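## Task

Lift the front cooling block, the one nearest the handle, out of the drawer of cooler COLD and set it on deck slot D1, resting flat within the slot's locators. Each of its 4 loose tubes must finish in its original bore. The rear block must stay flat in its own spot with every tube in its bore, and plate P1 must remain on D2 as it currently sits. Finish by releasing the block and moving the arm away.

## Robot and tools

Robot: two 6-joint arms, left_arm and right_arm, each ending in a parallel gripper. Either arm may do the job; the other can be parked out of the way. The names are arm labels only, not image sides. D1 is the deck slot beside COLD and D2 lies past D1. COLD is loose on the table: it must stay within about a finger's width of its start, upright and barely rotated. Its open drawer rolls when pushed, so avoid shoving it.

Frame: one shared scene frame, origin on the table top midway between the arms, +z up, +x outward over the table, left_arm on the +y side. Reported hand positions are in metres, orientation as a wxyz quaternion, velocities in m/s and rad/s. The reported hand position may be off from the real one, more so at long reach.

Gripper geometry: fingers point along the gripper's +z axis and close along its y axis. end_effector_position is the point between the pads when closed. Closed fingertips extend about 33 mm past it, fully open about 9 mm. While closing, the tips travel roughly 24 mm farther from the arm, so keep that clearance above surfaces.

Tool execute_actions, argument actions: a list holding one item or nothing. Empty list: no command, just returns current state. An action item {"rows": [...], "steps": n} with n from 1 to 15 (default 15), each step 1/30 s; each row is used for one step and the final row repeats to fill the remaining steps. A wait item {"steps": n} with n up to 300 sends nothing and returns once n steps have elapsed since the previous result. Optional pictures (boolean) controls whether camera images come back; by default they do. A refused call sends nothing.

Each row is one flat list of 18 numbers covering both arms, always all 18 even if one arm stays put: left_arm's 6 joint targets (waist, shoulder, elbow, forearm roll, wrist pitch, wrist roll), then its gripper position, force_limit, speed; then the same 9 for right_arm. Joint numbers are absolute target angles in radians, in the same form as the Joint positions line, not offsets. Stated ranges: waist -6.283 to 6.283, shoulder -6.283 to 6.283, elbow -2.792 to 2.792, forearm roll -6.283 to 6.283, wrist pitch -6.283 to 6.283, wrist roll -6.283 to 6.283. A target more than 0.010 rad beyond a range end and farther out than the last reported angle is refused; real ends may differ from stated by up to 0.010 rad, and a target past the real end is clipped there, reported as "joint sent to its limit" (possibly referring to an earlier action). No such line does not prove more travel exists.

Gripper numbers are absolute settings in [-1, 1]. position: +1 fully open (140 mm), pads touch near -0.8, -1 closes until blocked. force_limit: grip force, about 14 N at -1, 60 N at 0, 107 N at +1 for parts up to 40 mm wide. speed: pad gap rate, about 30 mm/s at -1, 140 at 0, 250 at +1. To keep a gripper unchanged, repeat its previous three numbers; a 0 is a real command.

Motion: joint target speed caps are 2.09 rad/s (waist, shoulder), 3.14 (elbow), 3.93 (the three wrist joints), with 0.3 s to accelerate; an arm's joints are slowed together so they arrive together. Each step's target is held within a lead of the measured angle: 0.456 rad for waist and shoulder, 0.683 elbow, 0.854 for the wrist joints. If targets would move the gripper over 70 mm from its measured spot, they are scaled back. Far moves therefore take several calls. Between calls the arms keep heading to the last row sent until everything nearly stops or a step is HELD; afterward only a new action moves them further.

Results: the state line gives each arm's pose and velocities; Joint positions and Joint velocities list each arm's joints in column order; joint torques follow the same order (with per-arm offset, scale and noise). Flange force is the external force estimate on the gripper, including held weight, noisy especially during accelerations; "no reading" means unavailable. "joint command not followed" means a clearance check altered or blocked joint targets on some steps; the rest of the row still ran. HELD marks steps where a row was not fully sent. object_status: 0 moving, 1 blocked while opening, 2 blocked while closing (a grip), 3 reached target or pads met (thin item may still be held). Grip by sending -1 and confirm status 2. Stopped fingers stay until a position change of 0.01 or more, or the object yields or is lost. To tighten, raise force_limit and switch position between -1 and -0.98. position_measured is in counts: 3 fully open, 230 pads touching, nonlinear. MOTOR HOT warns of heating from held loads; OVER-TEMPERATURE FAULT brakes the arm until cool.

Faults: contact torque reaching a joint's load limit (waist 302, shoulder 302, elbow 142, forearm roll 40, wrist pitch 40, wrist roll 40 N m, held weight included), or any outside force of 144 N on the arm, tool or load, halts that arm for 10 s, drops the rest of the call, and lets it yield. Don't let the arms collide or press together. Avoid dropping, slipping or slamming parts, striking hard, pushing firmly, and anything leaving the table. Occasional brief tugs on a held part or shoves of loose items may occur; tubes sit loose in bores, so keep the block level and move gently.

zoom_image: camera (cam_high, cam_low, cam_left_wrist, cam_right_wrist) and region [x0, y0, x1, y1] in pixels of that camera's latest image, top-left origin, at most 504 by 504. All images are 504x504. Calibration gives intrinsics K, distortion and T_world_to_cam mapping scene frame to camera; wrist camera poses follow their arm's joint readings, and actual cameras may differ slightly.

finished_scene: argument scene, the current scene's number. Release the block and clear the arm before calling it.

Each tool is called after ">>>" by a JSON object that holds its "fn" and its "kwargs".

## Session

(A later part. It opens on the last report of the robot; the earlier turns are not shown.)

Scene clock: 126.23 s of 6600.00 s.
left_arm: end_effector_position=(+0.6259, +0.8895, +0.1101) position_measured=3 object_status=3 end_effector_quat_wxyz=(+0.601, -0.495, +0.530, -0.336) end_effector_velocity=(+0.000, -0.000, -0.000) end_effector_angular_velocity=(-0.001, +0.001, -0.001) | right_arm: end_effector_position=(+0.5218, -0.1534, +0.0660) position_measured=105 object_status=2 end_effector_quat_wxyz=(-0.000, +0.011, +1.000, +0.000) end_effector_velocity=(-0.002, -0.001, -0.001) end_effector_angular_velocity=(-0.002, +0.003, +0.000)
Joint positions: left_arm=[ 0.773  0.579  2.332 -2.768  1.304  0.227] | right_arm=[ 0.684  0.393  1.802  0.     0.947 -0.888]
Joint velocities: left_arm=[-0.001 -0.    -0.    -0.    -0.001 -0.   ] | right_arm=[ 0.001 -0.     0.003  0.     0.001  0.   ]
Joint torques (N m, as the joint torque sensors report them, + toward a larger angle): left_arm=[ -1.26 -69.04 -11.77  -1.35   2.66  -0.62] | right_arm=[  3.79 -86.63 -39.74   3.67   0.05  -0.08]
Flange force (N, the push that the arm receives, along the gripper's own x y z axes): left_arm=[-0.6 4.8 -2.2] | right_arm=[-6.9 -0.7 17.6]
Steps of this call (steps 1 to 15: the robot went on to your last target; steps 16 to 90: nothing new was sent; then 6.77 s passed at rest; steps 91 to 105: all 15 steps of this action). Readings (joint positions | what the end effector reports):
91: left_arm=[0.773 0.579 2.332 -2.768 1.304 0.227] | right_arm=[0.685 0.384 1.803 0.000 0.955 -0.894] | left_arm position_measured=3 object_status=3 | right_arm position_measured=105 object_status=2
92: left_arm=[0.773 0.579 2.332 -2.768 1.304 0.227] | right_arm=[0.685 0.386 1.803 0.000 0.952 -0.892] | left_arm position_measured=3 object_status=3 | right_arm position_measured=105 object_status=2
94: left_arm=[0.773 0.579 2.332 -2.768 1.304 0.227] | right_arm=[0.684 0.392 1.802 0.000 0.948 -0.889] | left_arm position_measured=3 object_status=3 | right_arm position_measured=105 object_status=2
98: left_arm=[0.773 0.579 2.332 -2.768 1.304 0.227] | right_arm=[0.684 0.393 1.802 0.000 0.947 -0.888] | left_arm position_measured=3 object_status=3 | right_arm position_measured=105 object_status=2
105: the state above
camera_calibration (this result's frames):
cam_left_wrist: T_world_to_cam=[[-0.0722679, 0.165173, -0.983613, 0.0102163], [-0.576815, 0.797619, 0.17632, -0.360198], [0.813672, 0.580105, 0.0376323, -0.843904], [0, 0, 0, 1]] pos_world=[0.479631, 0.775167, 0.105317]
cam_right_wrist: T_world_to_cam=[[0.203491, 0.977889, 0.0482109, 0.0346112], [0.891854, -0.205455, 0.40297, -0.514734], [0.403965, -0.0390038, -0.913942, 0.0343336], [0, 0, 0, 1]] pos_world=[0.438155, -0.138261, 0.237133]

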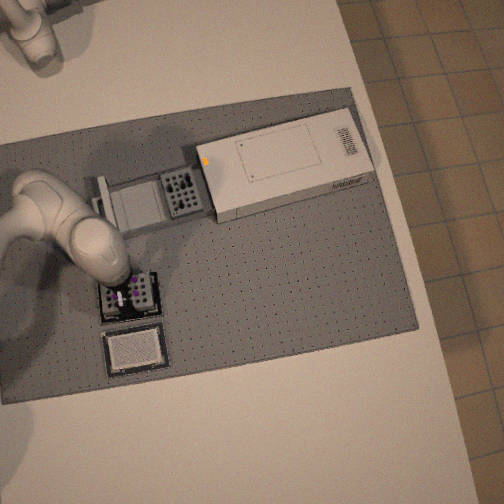

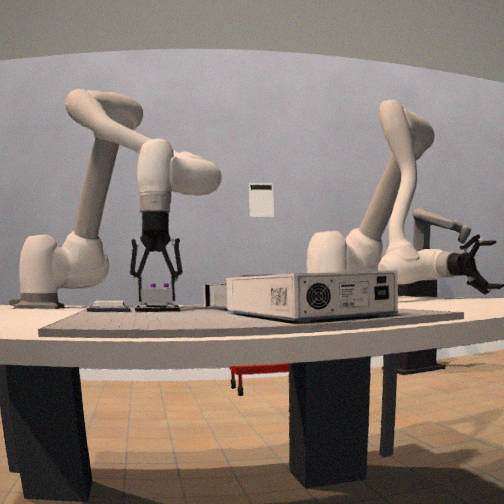

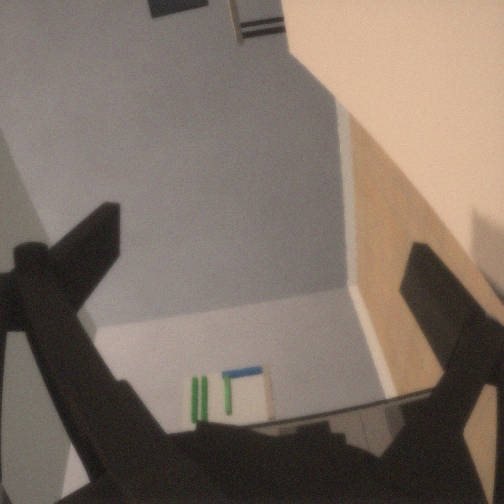

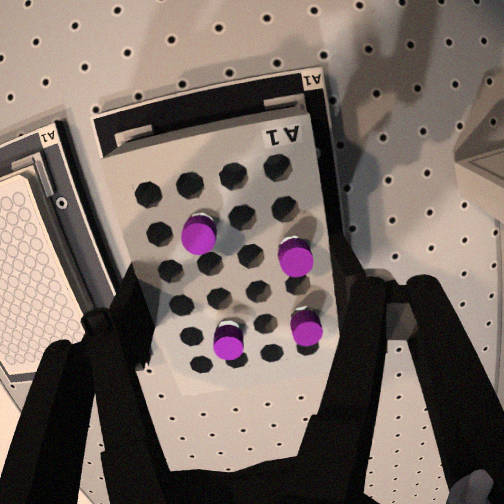

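>>> {"fn": "execute_actions", "kwargs": {"actions": [{"rows":[[0.773,0.579,2.332,-2.768,1.304,0.227,1,0,0,0.6835,0.395,1.8033,0,0.9432,-0.8883,-1,0.6,-0.7],[0.773,0.579,2.332,-2.768,1.304,0.227,1,0,0,0.6835,0.395,1.8033,0,0.9432,-0.8883,-1,0.6,-0.7],[0.773,0.579,2.332,-2.768,1.304,0.227,1,0,0,0.6835,0.395,1.8033,0,0.9432,-0.8883,-1,0.6,-0.7],[0.773,0.579,2.332,-2.768,1.304,0.227,1,0,0,0.6835,0.397,1.8048,0,0.9398,-0.8883,-1,0.6,-0.7],[0.773,0.579,2.332,-2.768,1.304,0.227,1,0,0,0.6835,0.397,1.8048,0,0.9398,-0.8883,-1,0.6,-0.7],[0.773,0.579,2.332,-2.768,1.304,0.227,1,0,0,0.6835,0.397,1.8048,0,0.9398,-0.8883,-1,0.6,-0.7],[0.773,0.579,2.332,-2.768,1.304,0.227,1,0,0,0.6835,0.3989,1.8062,0,0.9365,-0.8883,-1,0.6,-0.7],[0.773,0.579,2.332,-2.768,1.304,0.227,1,0,0,0.6835,0.3989,1.8062,0,0.9365,-0.8883,-1,0.6,-0.7],[0.773,0.579,2.332,-2.768,1.304,0.227,1,0,0,0.6835,0.3989,1.8062,0,0.9365,-0.8883,-1,0.6,-0.7],[0.773,0.579,2.332,-2.768,1.304,0.227,1,0,0,0.6835,0.4008,1.8077,0,0.9331,-0.8883,-1,0.6,-0.7]],"steps":15}]}}

>>> {"fn": "zoom_image", "kwargs": {"camera": "cam_right_wrist", "region": [90, 60, 342, 180]}}

>>> {"fn": "zoom_image", "kwargs": {"camera": "cam_low", "region": [80, 250, 220, 330]}}

Scene clock: 138.30 s of 6600.00 s.
left_arm: end_effector_position=(+0.6259, +0.8895, +0.1101) position_measured=3 object_status=3 end_effector_quat_wxyz=(+0.601, -0.495, +0.530, -0.336) end_effector_velocity=(-0.000, -0.000, -0.000) end_effector_angular_velocity=(+0.000, +0.000, +0.000) | right_arm: end_effector_position=(+0.5218, -0.1534, +0.0581) position_measured=105 object_status=2 end_effector_quat_wxyz=(+0.000, +0.011, +1.000, -0.000) end_effector_velocity=(+0.000, -0.000, -0.003) end_effector_angular_velocity=(-0.001, +0.001, -0.001)
Joint positions: left_arm=[ 0.773  0.579  2.332 -2.768  1.304  0.227] | right_arm=[ 0.683  0.401  1.808 -0.     0.933 -0.888]
Joint velocities: left_arm=[-0.  0.  0. -0. -0.  0.] | right_arm=[-0.001  0.003  0.001 -0.    -0.003  0.   ]
Joint torques (N m, as the joint torque sensors report them, + toward a larger angle): left_arm=[  0.16 -69.45 -11.96  -1.25   2.92  -0.58] | right_arm=[  0.68 -89.22 -40.37   2.94  -0.11  -0.22]
Flange force (N, the push that the arm receives, along the gripper's own x y z axes): left_arm=[2.4 4.6 -1.0] | right_arm=[-5.1 3.7 19.2]
Steps of this call (steps 1 to 15: the robot went on to your last target; steps 16 to 90: nothing new was sent; then 8.57 s passed at rest; steps 91 to 105: all 15 steps of this action). Readings (joint positions | what the end effector reports):
91: left_arm=[0.773 0.579 2.332 -2.768 1.304 0.227] | right_arm=[0.683 0.393 1.802 -0.000 0.946 -0.888] | left_arm position_measured=3 object_status=3 | right_arm position_measured=105 object_status=2
92: left_arm=[0.773 0.579 2.332 -2.768 1.304 0.227] | right_arm=[0.683 0.394 1.802 -0.000 0.945 -0.888] | left_arm position_measured=3 object_status=3 | right_arm position_measured=105 object_status=2
94: left_arm=[0.773 0.579 2.332 -2.768 1.304 0.227] | right_arm=[0.683 0.395 1.803 -0.000 0.944 -0.888] | left_arm position_measured=3 object_status=3 | right_arm position_measured=105 object_status=2
98: left_arm=[0.773 0.579 2.332 -2.768 1.304 0.227] | right_arm=[0.683 0.397 1.805 -0.000 0.939 -0.888] | left_arm position_measured=3 object_status=3 | right_arm position_measured=105 object_status=2
105: the state above
camera_calibration (this result's frames):
cam_left_wrist: T_world_to_cam=[[-0.072268, 0.165173, -0.983613, 0.0102164], [-0.576815, 0.797619, 0.17632, -0.360199], [0.813672, 0.580105, 0.0376322, -0.843904], [0, 0, 0, 1]] pos_world=[0.479631, 0.775167, 0.105317]
cam_right_wrist: T_world_to_cam=[[0.203427, 0.977906, 0.0481446, 0.0350847], [0.891842, -0.205367, 0.403042, -0.511568], [0.404024, -0.0390523, -0.913914, 0.0271368], [0, 0, 0, 1]] pos_world=[0.438137, -0.138309, 0.229295]

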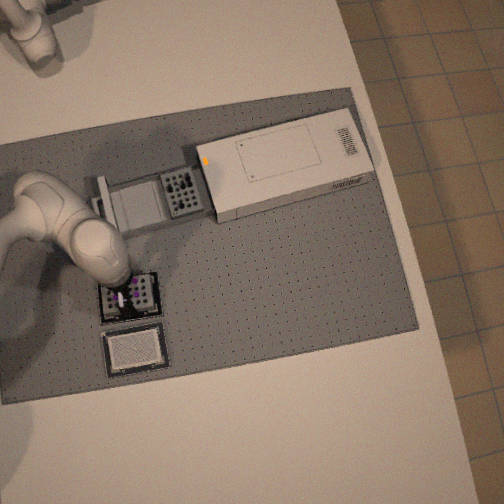

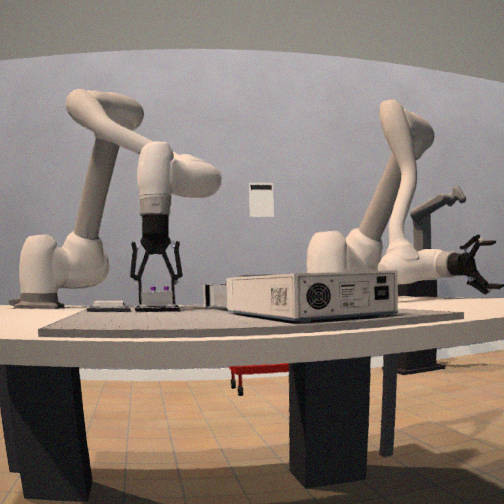

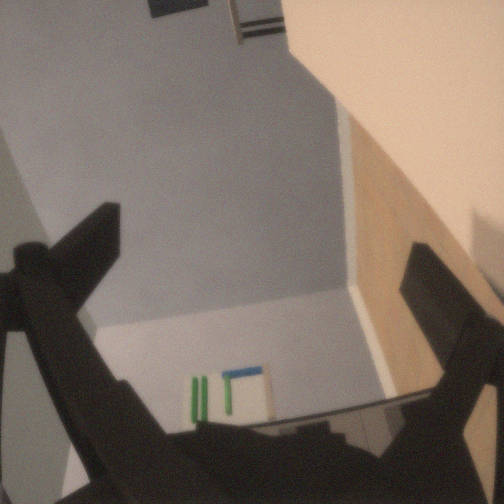

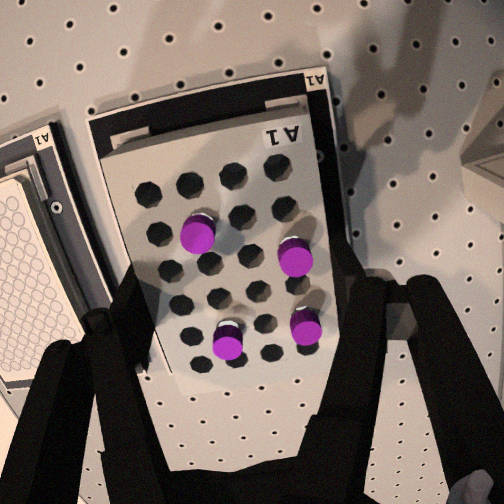

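Region (90, 60, 342, 180) of cam_right_wrist's 504x504 image, scaled by 2.000, with more detail than that image has; it fills the top 240 rows of this view, and the rest is white.

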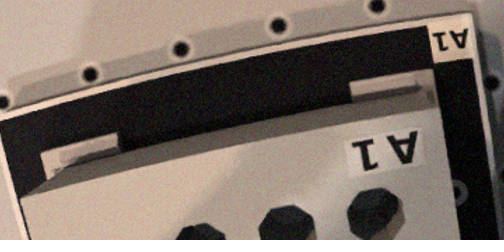

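Region (80, 250, 220, 330) of cam_low's 504x504 image, scaled by 3.600, with more detail than that image has; it fills the top 288 rows of this view, and the rest is white.

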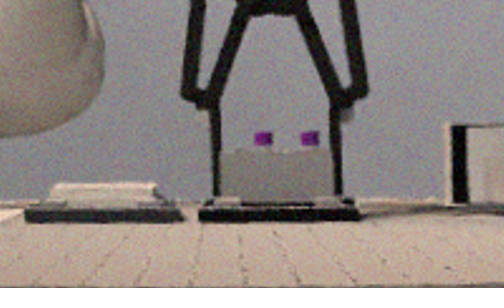

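Still free; lower 3 mm more.

>>> {"fn": "execute_actions", "kwargs": {"actions": [{"rows":[[0.773,0.579,2.332,-2.768,1.304,0.227,1,0,0,0.6835,0.4018,1.8084,0,0.9314,-0.8883,-1,0.6,-0.7],[0.773,0.579,2.332,-2.768,1.304,0.227,1,0,0,0.6835,0.4018,1.8084,0,0.9314,-0.8883,-1,0.6,-0.7],[0.773,0.579,2.332,-2.768,1.304,0.227,1,0,0,0.6835,0.4018,1.8084,0,0.9314,-0.8883,-1,0.6,-0.7],[0.773,0.579,2.332,-2.768,1.304,0.227,1,0,0,0.6835,0.4027,1.8091,0,0.9297,-0.8883,-1,0.6,-0.7],[0.773,0.579,2.332,-2.768,1.304,0.227,1,0,0,0.6835,0.4027,1.8091,0,0.9297,-0.8883,-1,0.6,-0.7],[0.773,0.579,2.332,-2.768,1.304,0.227,1,0,0,0.6835,0.4027,1.8091,0,0.9297,-0.8883,-1,0.6,-0.7],[0.773,0.579,2.332,-2.768,1.304,0.227,1,0,0,0.6835,0.4037,1.8099,0,0.928,-0.8883,-1,0.6,-0.7]],"steps":15}], "pictures": false}}

Scene clock: 143.90 s of 6600.00 s.
left_arm: end_effector_position=(+0.6259, +0.8895, +0.1101) position_measured=3 object_status=3 end_effector_quat_wxyz=(+0.601, -0.495, +0.530, -0.336) end_effector_velocity=(+0.000, +0.000, -0.000) end_effector_angular_velocity=(+0.000, +0.000, +0.000) | right_arm: end_effector_position=(+0.5218, -0.1534, +0.0553) position_measured=105 object_status=2 end_effector_quat_wxyz=(+0.000, +0.011, +1.000, +0.000) end_effector_velocity=(-0.001, -0.000, -0.001) end_effector_angular_velocity=(-0.001, +0.001, +0.000)
Joint positions: left_arm=[ 0.773  0.579  2.332 -2.768  1.304  0.227] | right_arm=[ 0.683  0.403  1.81   0.     0.928 -0.888]
Joint velocities: left_arm=[ 0.     0.    -0.001 -0.    -0.001  0.   ] | right_arm=[ 0.     0.001  0.001 -0.    -0.001  0.   ]
Joint torques (N m, as the joint torque sensors report them, + toward a larger angle): left_arm=[  1.2  -67.85 -11.47  -1.14   2.82  -0.62] | right_arm=[  1.   -33.86 -19.37   3.11  -4.78   0.43]
Flange force (N, the push that the arm receives, along the gripper's own x y z axes): left_arm=[3.8 0.6 -0.3] | right_arm=[14.2 -15.7 -57.2]
Steps of this call (steps 1 to 15: the robot went on to your last target; steps 16 to 90: nothing new was sent; then 2.10 s passed at rest; steps 91 to 105: all 15 steps of this action). Readings (joint positions | what the end effector reports):
91: left_arm=[0.773 0.579 2.332 -2.768 1.304 0.227] | right_arm=[0.683 0.401 1.808 0.000 0.933 -0.888] | left_arm position_measured=3 object_status=3 | right_arm position_measured=105 object_status=2
92: left_arm=[0.773 0.579 2.332 -2.768 1.304 0.227] | right_arm=[0.683 0.401 1.808 0.000 0.932 -0.888] | left_arm position_measured=3 object_status=3 | right_arm position_measured=105 object_status=2
94: left_arm=[0.773 0.579 2.332 -2.768 1.304 0.227] | right_arm=[0.683 0.402 1.808 0.000 0.932 -0.888] | left_arm position_measured=3 object_status=3 | right_arm position_measured=105 object_status=2
98: left_arm=[0.773 0.579 2.332 -2.768 1.304 0.227] | right_arm=[0.683 0.403 1.809 0.000 0.929 -0.888] | left_arm position_measured=3 object_status=3 | right_arm position_measured=105 object_status=2
105: the state above

Contact. Release and rise.

>>> {"fn": "execute_actions", "kwargs": {"actions": [{"rows":[[0.773,0.579,2.332,-2.768,1.304,0.227,1,0,0,0.6835,0.4022,1.8087,0,0.9306,-0.8883,0.45,0.6,-0.5]],"steps":15}], "pictures": false}}

>>> {"fn": "execute_actions", "kwargs": {"actions": [{"rows":[[0.773,0.579,2.332,-2.768,1.304,0.227,1,0,0,0.6835,0.3931,1.8019,0,0.9466,-0.8883,0.45,0.6,-0.5],[0.773,0.579,2.332,-2.768,1.304,0.227,1,0,0,0.6835,0.3931,1.8019,0,0.9466,-0.8883,0.45,0.6,-0.5],[0.773,0.579,2.332,-2.768,1.304,0.227,1,0,0,0.6835,0.364,1.776,0,1.0016,-0.8883,0.45,0.6,-0.5],[0.773,0.579,2.332,-2.768,1.304,0.227,1,0,0,0.6835,0.364,1.776,0,1.0016,-0.8883,0.45,0.6,-0.5],[0.773,0.579,2.332,-2.768,1.304,0.227,1,0,0,0.6835,0.364,1.776,0,1.0016,-0.8883,0.45,0.6,-0.5],[0.773,0.579,2.332,-2.768,1.304,0.227,1,0,0,0.6835,0.27,1.64,0,1.2316,-0.8883,0.45,0.6,-0.5]],"steps":15}], "pictures": false}}

>>> {"fn": "execute_actions", "kwargs": {"actions": [{"steps":20}]}}

>>> {"fn": "zoom_image", "kwargs": {"camera": "cam_low", "region": [80, 250, 220, 330]}}

Scene clock: 151.17 s of 6600.00 s.
left_arm: end_effector_position=(+0.6259, +0.8895, +0.1101) position_measured=3 object_status=3 end_effector_quat_wxyz=(+0.601, -0.495, +0.530, -0.336) end_effector_velocity=(-0.000, -0.000, -0.000) end_effector_angular_velocity=(+0.000, +0.001, -0.001) | right_arm: end_effector_position=(+0.5219, -0.1534, +0.0566) position_measured=72 object_status=3 end_effector_quat_wxyz=(+0.000, +0.011, +1.000, -0.000) end_effector_velocity=(-0.000, +0.000, +0.000) end_effector_angular_velocity=(-0.000, +0.000, +0.001)
Joint positions: left_arm=[ 0.773  0.579  2.332 -2.768  1.304  0.227] | right_arm=[ 0.683  0.402  1.809 -0.     0.931 -0.888]
Joint velocities: left_arm=[-0.    -0.     0.     0.001 -0.001  0.   ] | right_arm=[ 0.001  0.    -0.001  0.     0.001 -0.   ]
Joint torques (N m, as the joint torque sensors report them, + toward a larger angle): left_arm=[ -0.55 -70.45 -11.91  -1.27   2.72  -0.55] | right_arm=[ -0.52 -78.45 -35.42   2.96  -0.04   0.2 ]
Flange force (N, the push that the arm receives, along the gripper's own x y z axes): left_arm=[1.6 7.0 -1.1] | right_arm=[-1.3 1.9 5.8]
Steps of this call (steps 1 to 15: the robot went on to your last target; steps 16 to 90: nothing new was sent; then 3.77 s passed at rest; steps 91 to 105: all 15 steps of this action). Readings (joint positions | what the end effector reports):
91: left_arm=[0.773 0.579 2.332 -2.768 1.304 0.227] | right_arm=[0.683 0.404 1.810 -0.000 0.928 -0.888] | left_arm position_measured=3 object_status=3 | right_arm position_measured=105 object_status=0
92: left_arm=[0.773 0.579 2.332 -2.768 1.304 0.227] | right_arm=[0.683 0.404 1.810 0.000 0.928 -0.888] | left_arm position_measured=3 object_status=3 | right_arm position_measured=105 object_status=0
94: left_arm=[0.773 0.579 2.332 -2.768 1.304 0.227] | right_arm=[0.683 0.403 1.810 -0.000 0.929 -0.888] | left_arm position_measured=3 object_status=3 | right_arm position_measured=93 object_status=0
98: left_arm=[0.773 0.579 2.332 -2.768 1.304 0.227] | right_arm=[0.683 0.403 1.809 -0.000 0.930 -0.888] | left_arm position_measured=3 object_status=3 | right_arm position_measured=75 object_status=0
105: the state above

Scene clock: 151.67 s of 6600.00 s.
left_arm: end_effector_position=(+0.6259, +0.8895, +0.1101) position_measured=3 object_status=3 end_effector_quat_wxyz=(+0.601, -0.495, +0.530, -0.336) end_effector_velocity=(-0.000, +0.000, +0.000) end_effector_angular_velocity=(-0.001, -0.001, +0.001) | right_arm: end_effector_position=(+0.5237, -0.1520, +0.2241) position_measured=72 object_status=3 end_effector_quat_wxyz=(+0.000, +0.011, +1.000, +0.000) end_effector_velocity=(-0.016, -0.013, +0.206) end_effector_angular_velocity=(+0.000, -0.000, -0.000)
Joint positions: left_arm=[ 0.773  0.579  2.332 -2.768  1.304  0.227] | right_arm=[ 0.683  0.275  1.648  0.     1.218 -0.888]
Joint velocities: left_arm=[ 0.    -0.     0.001 -0.001  0.001 -0.   ] | right_arm=[-0.001 -0.146 -0.2   -0.     0.345 -0.   ]
Joint torques (N m, as the joint torque sensors report them, + toward a larger angle): left_arm=[ -0.49 -68.21 -12.88  -1.28   2.76  -0.67] | right_arm=[  1.88 -32.37 -22.76   1.77   0.14   0.53]
Flange force (N, the push that the arm receives, along the gripper's own x y z axes): left_arm=[1.6 2.2 -4.1] | right_arm=[-3.4 -6.7 0.9]
Steps of this call (steps 1 to 15: all 15 steps of this action). Readings (joint positions | what the end effector reports):
1: left_arm=[0.773 0.579 2.332 -2.768 1.304 0.227] | right_arm=[0.683 0.402 1.809 -0.000 0.931 -0.888] | left_arm position_measured=3 object_status=3 | right_arm position_measured=72 object_status=3
2: left_arm=[0.773 0.579 2.332 -2.768 1.304 0.227] | right_arm=[0.683 0.400 1.807 -0.000 0.936 -0.888] | left_arm position_measured=3 object_status=3 | right_arm position_measured=72 object_status=3
4: left_arm=[0.773 0.579 2.332 -2.768 1.304 0.227] | right_arm=[0.683 0.390 1.799 -0.000 0.953 -0.888] | left_arm position_measured=3 object_status=3 | right_arm position_measured=72 object_status=3
8: left_arm=[0.773 0.579 2.332 -2.768 1.304 0.227] | right_arm=[0.683 0.351 1.756 0.000 1.036 -0.888] | left_arm position_measured=3 object_status=3 | right_arm position_measured=72 object_status=3
15: the state above

Scene clock: 152.33 s of 6600.00 s.
left_arm: end_effector_position=(+0.6259, +0.8895, +0.1101) position_measured=3 object_status=3 end_effector_quat_wxyz=(+0.601, -0.495, +0.530, -0.336) end_effector_velocity=(+0.000, +0.000, -0.000) end_effector_angular_velocity=(+0.000, +0.001, +0.000) | right_arm: end_effector_position=(+0.5230, -0.1525, +0.2315) position_measured=72 object_status=3 end_effector_quat_wxyz=(-0.000, +0.011, +1.000, +0.000) end_effector_velocity=(+0.000, +0.001, -0.000) end_effector_angular_velocity=(-0.000, -0.000, +0.001)
Joint positions: left_arm=[ 0.773  0.579  2.332 -2.768  1.304  0.227] | right_arm=[ 0.683  0.27   1.64   0.     1.232 -0.888]
Joint velocities: left_arm=[ 0.     0.    -0.001  0.    -0.001  0.   ] | right_arm=[ 0.001  0.001 -0.001 -0.     0.    -0.   ]
Joint torques (N m, as the joint torque sensors report them, + toward a larger angle): left_arm=[  1.38 -67.98 -12.33  -1.32   2.7   -0.56] | right_arm=[ -0.48 -71.81 -42.47   4.05   0.09   0.14]
Flange force (N, the push that the arm receives, along the gripper's own x y z axes): left_arm=[4.4 1.1 -1.9] | right_arm=[-0.7 1.3 6.7]
Steps of this call (steps 1 to 20: the robot went on to your last target). Readings (joint positions | what the end effector reports):
1: left_arm=[0.773 0.579 2.332 -2.768 1.304 0.227] | right_arm=[0.683 0.272 1.643 0.000 1.226 -0.888] | left_arm position_measured=3 object_status=3 | right_arm position_measured=72 object_status=3
2: left_arm=[0.773 0.579 2.332 -2.768 1.304 0.227] | right_arm=[0.683 0.271 1.642 0.000 1.229 -0.888] | left_arm position_measured=3 object_status=3 | right_arm position_measured=72 object_status=3
4: left_arm=[0.773 0.579 2.332 -2.768 1.304 0.227] | right_arm=[0.683 0.270 1.641 0.000 1.231 -0.888] | left_arm position_measured=3 object_status=3 | right_arm position_measured=72 object_status=3
8: left_arm=[0.773 0.579 2.332 -2.768 1.304 0.227] | right_arm=[0.683 0.270 1.640 0.000 1.232 -0.888] | left_arm position_measured=3 object_status=3 | right_arm position_measured=72 object_status=3
20: the state above
camera_calibration (this result's frames):
cam_left_wrist: T_world_to_cam=[[-0.072268, 0.165174, -0.983613, 0.0102162], [-0.576815, 0.797619, 0.17632, -0.360199], [0.813672, 0.580105, 0.0376323, -0.843904], [0, 0, 0, 1]] pos_world=[0.479631, 0.775167, 0.105317]
cam_right_wrist: T_world_to_cam=[[0.203454, 0.977899, 0.0481731, 0.0255803], [0.891853, -0.205404, 0.402999, -0.582285], [0.403987, -0.0390283, -0.913932, 0.185168], [0, 0, 0, 1]] pos_world=[0.439303, -0.137392, 0.402659]

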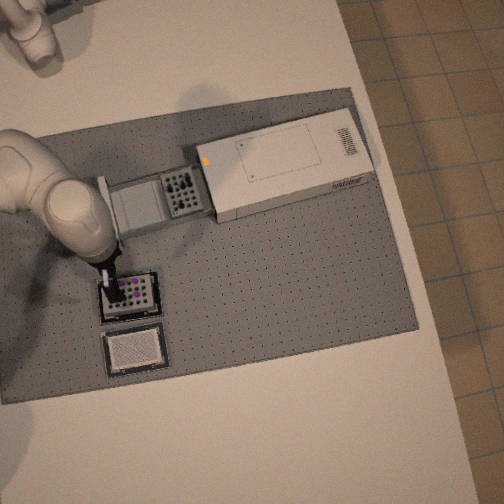

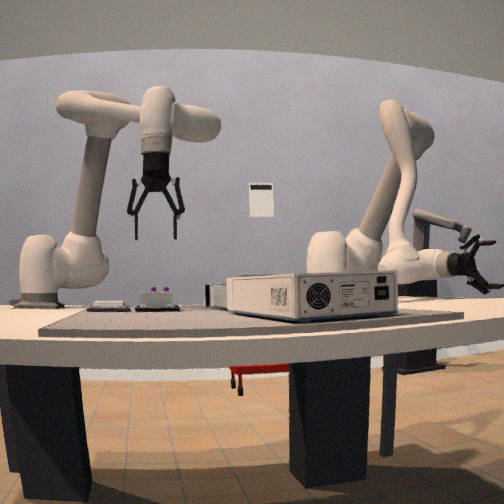

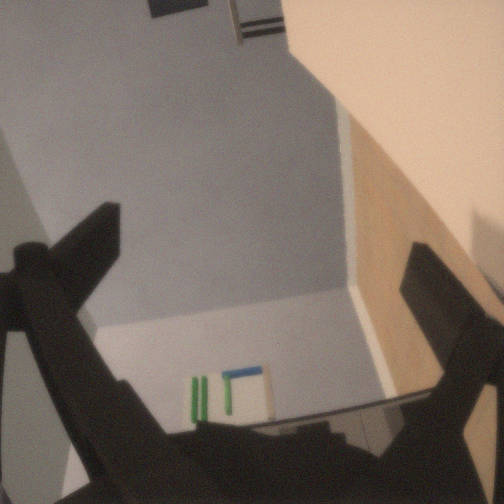

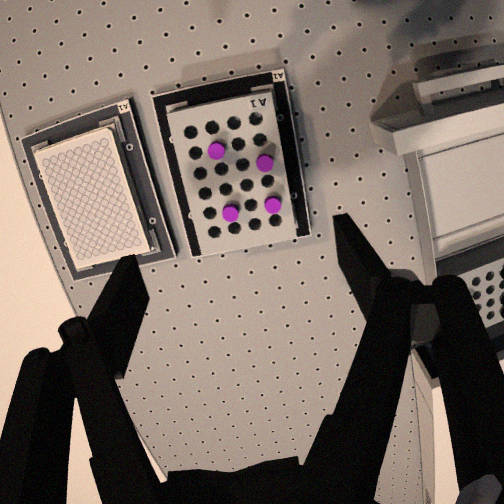

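Region (80, 250, 220, 330) of cam_low's 504x504 image, scaled by 3.600, with more detail than that image has; it fills the top 288 rows of this view, and the rest is white.

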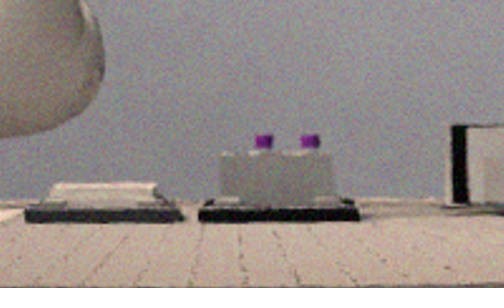

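>>> {"fn": "zoom_image", "kwargs": {"camera": "cam_high", "region": [80, 250, 200, 350]}}

Region (80, 250, 200, 350) of cam_high's 504x504 image, scaled by 4.200, with more detail than that image has.

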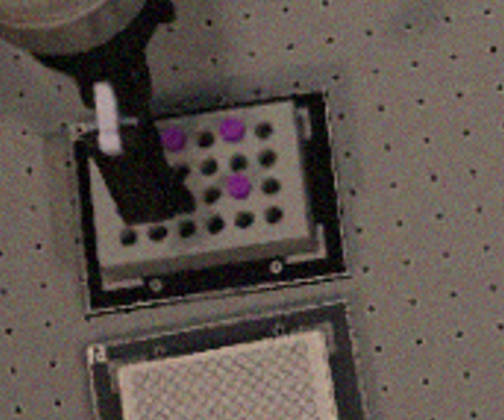

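Seated.

>>> {"fn": "finished_scene", "kwargs": {"scene": 1}}

The scene is finished: the task was done.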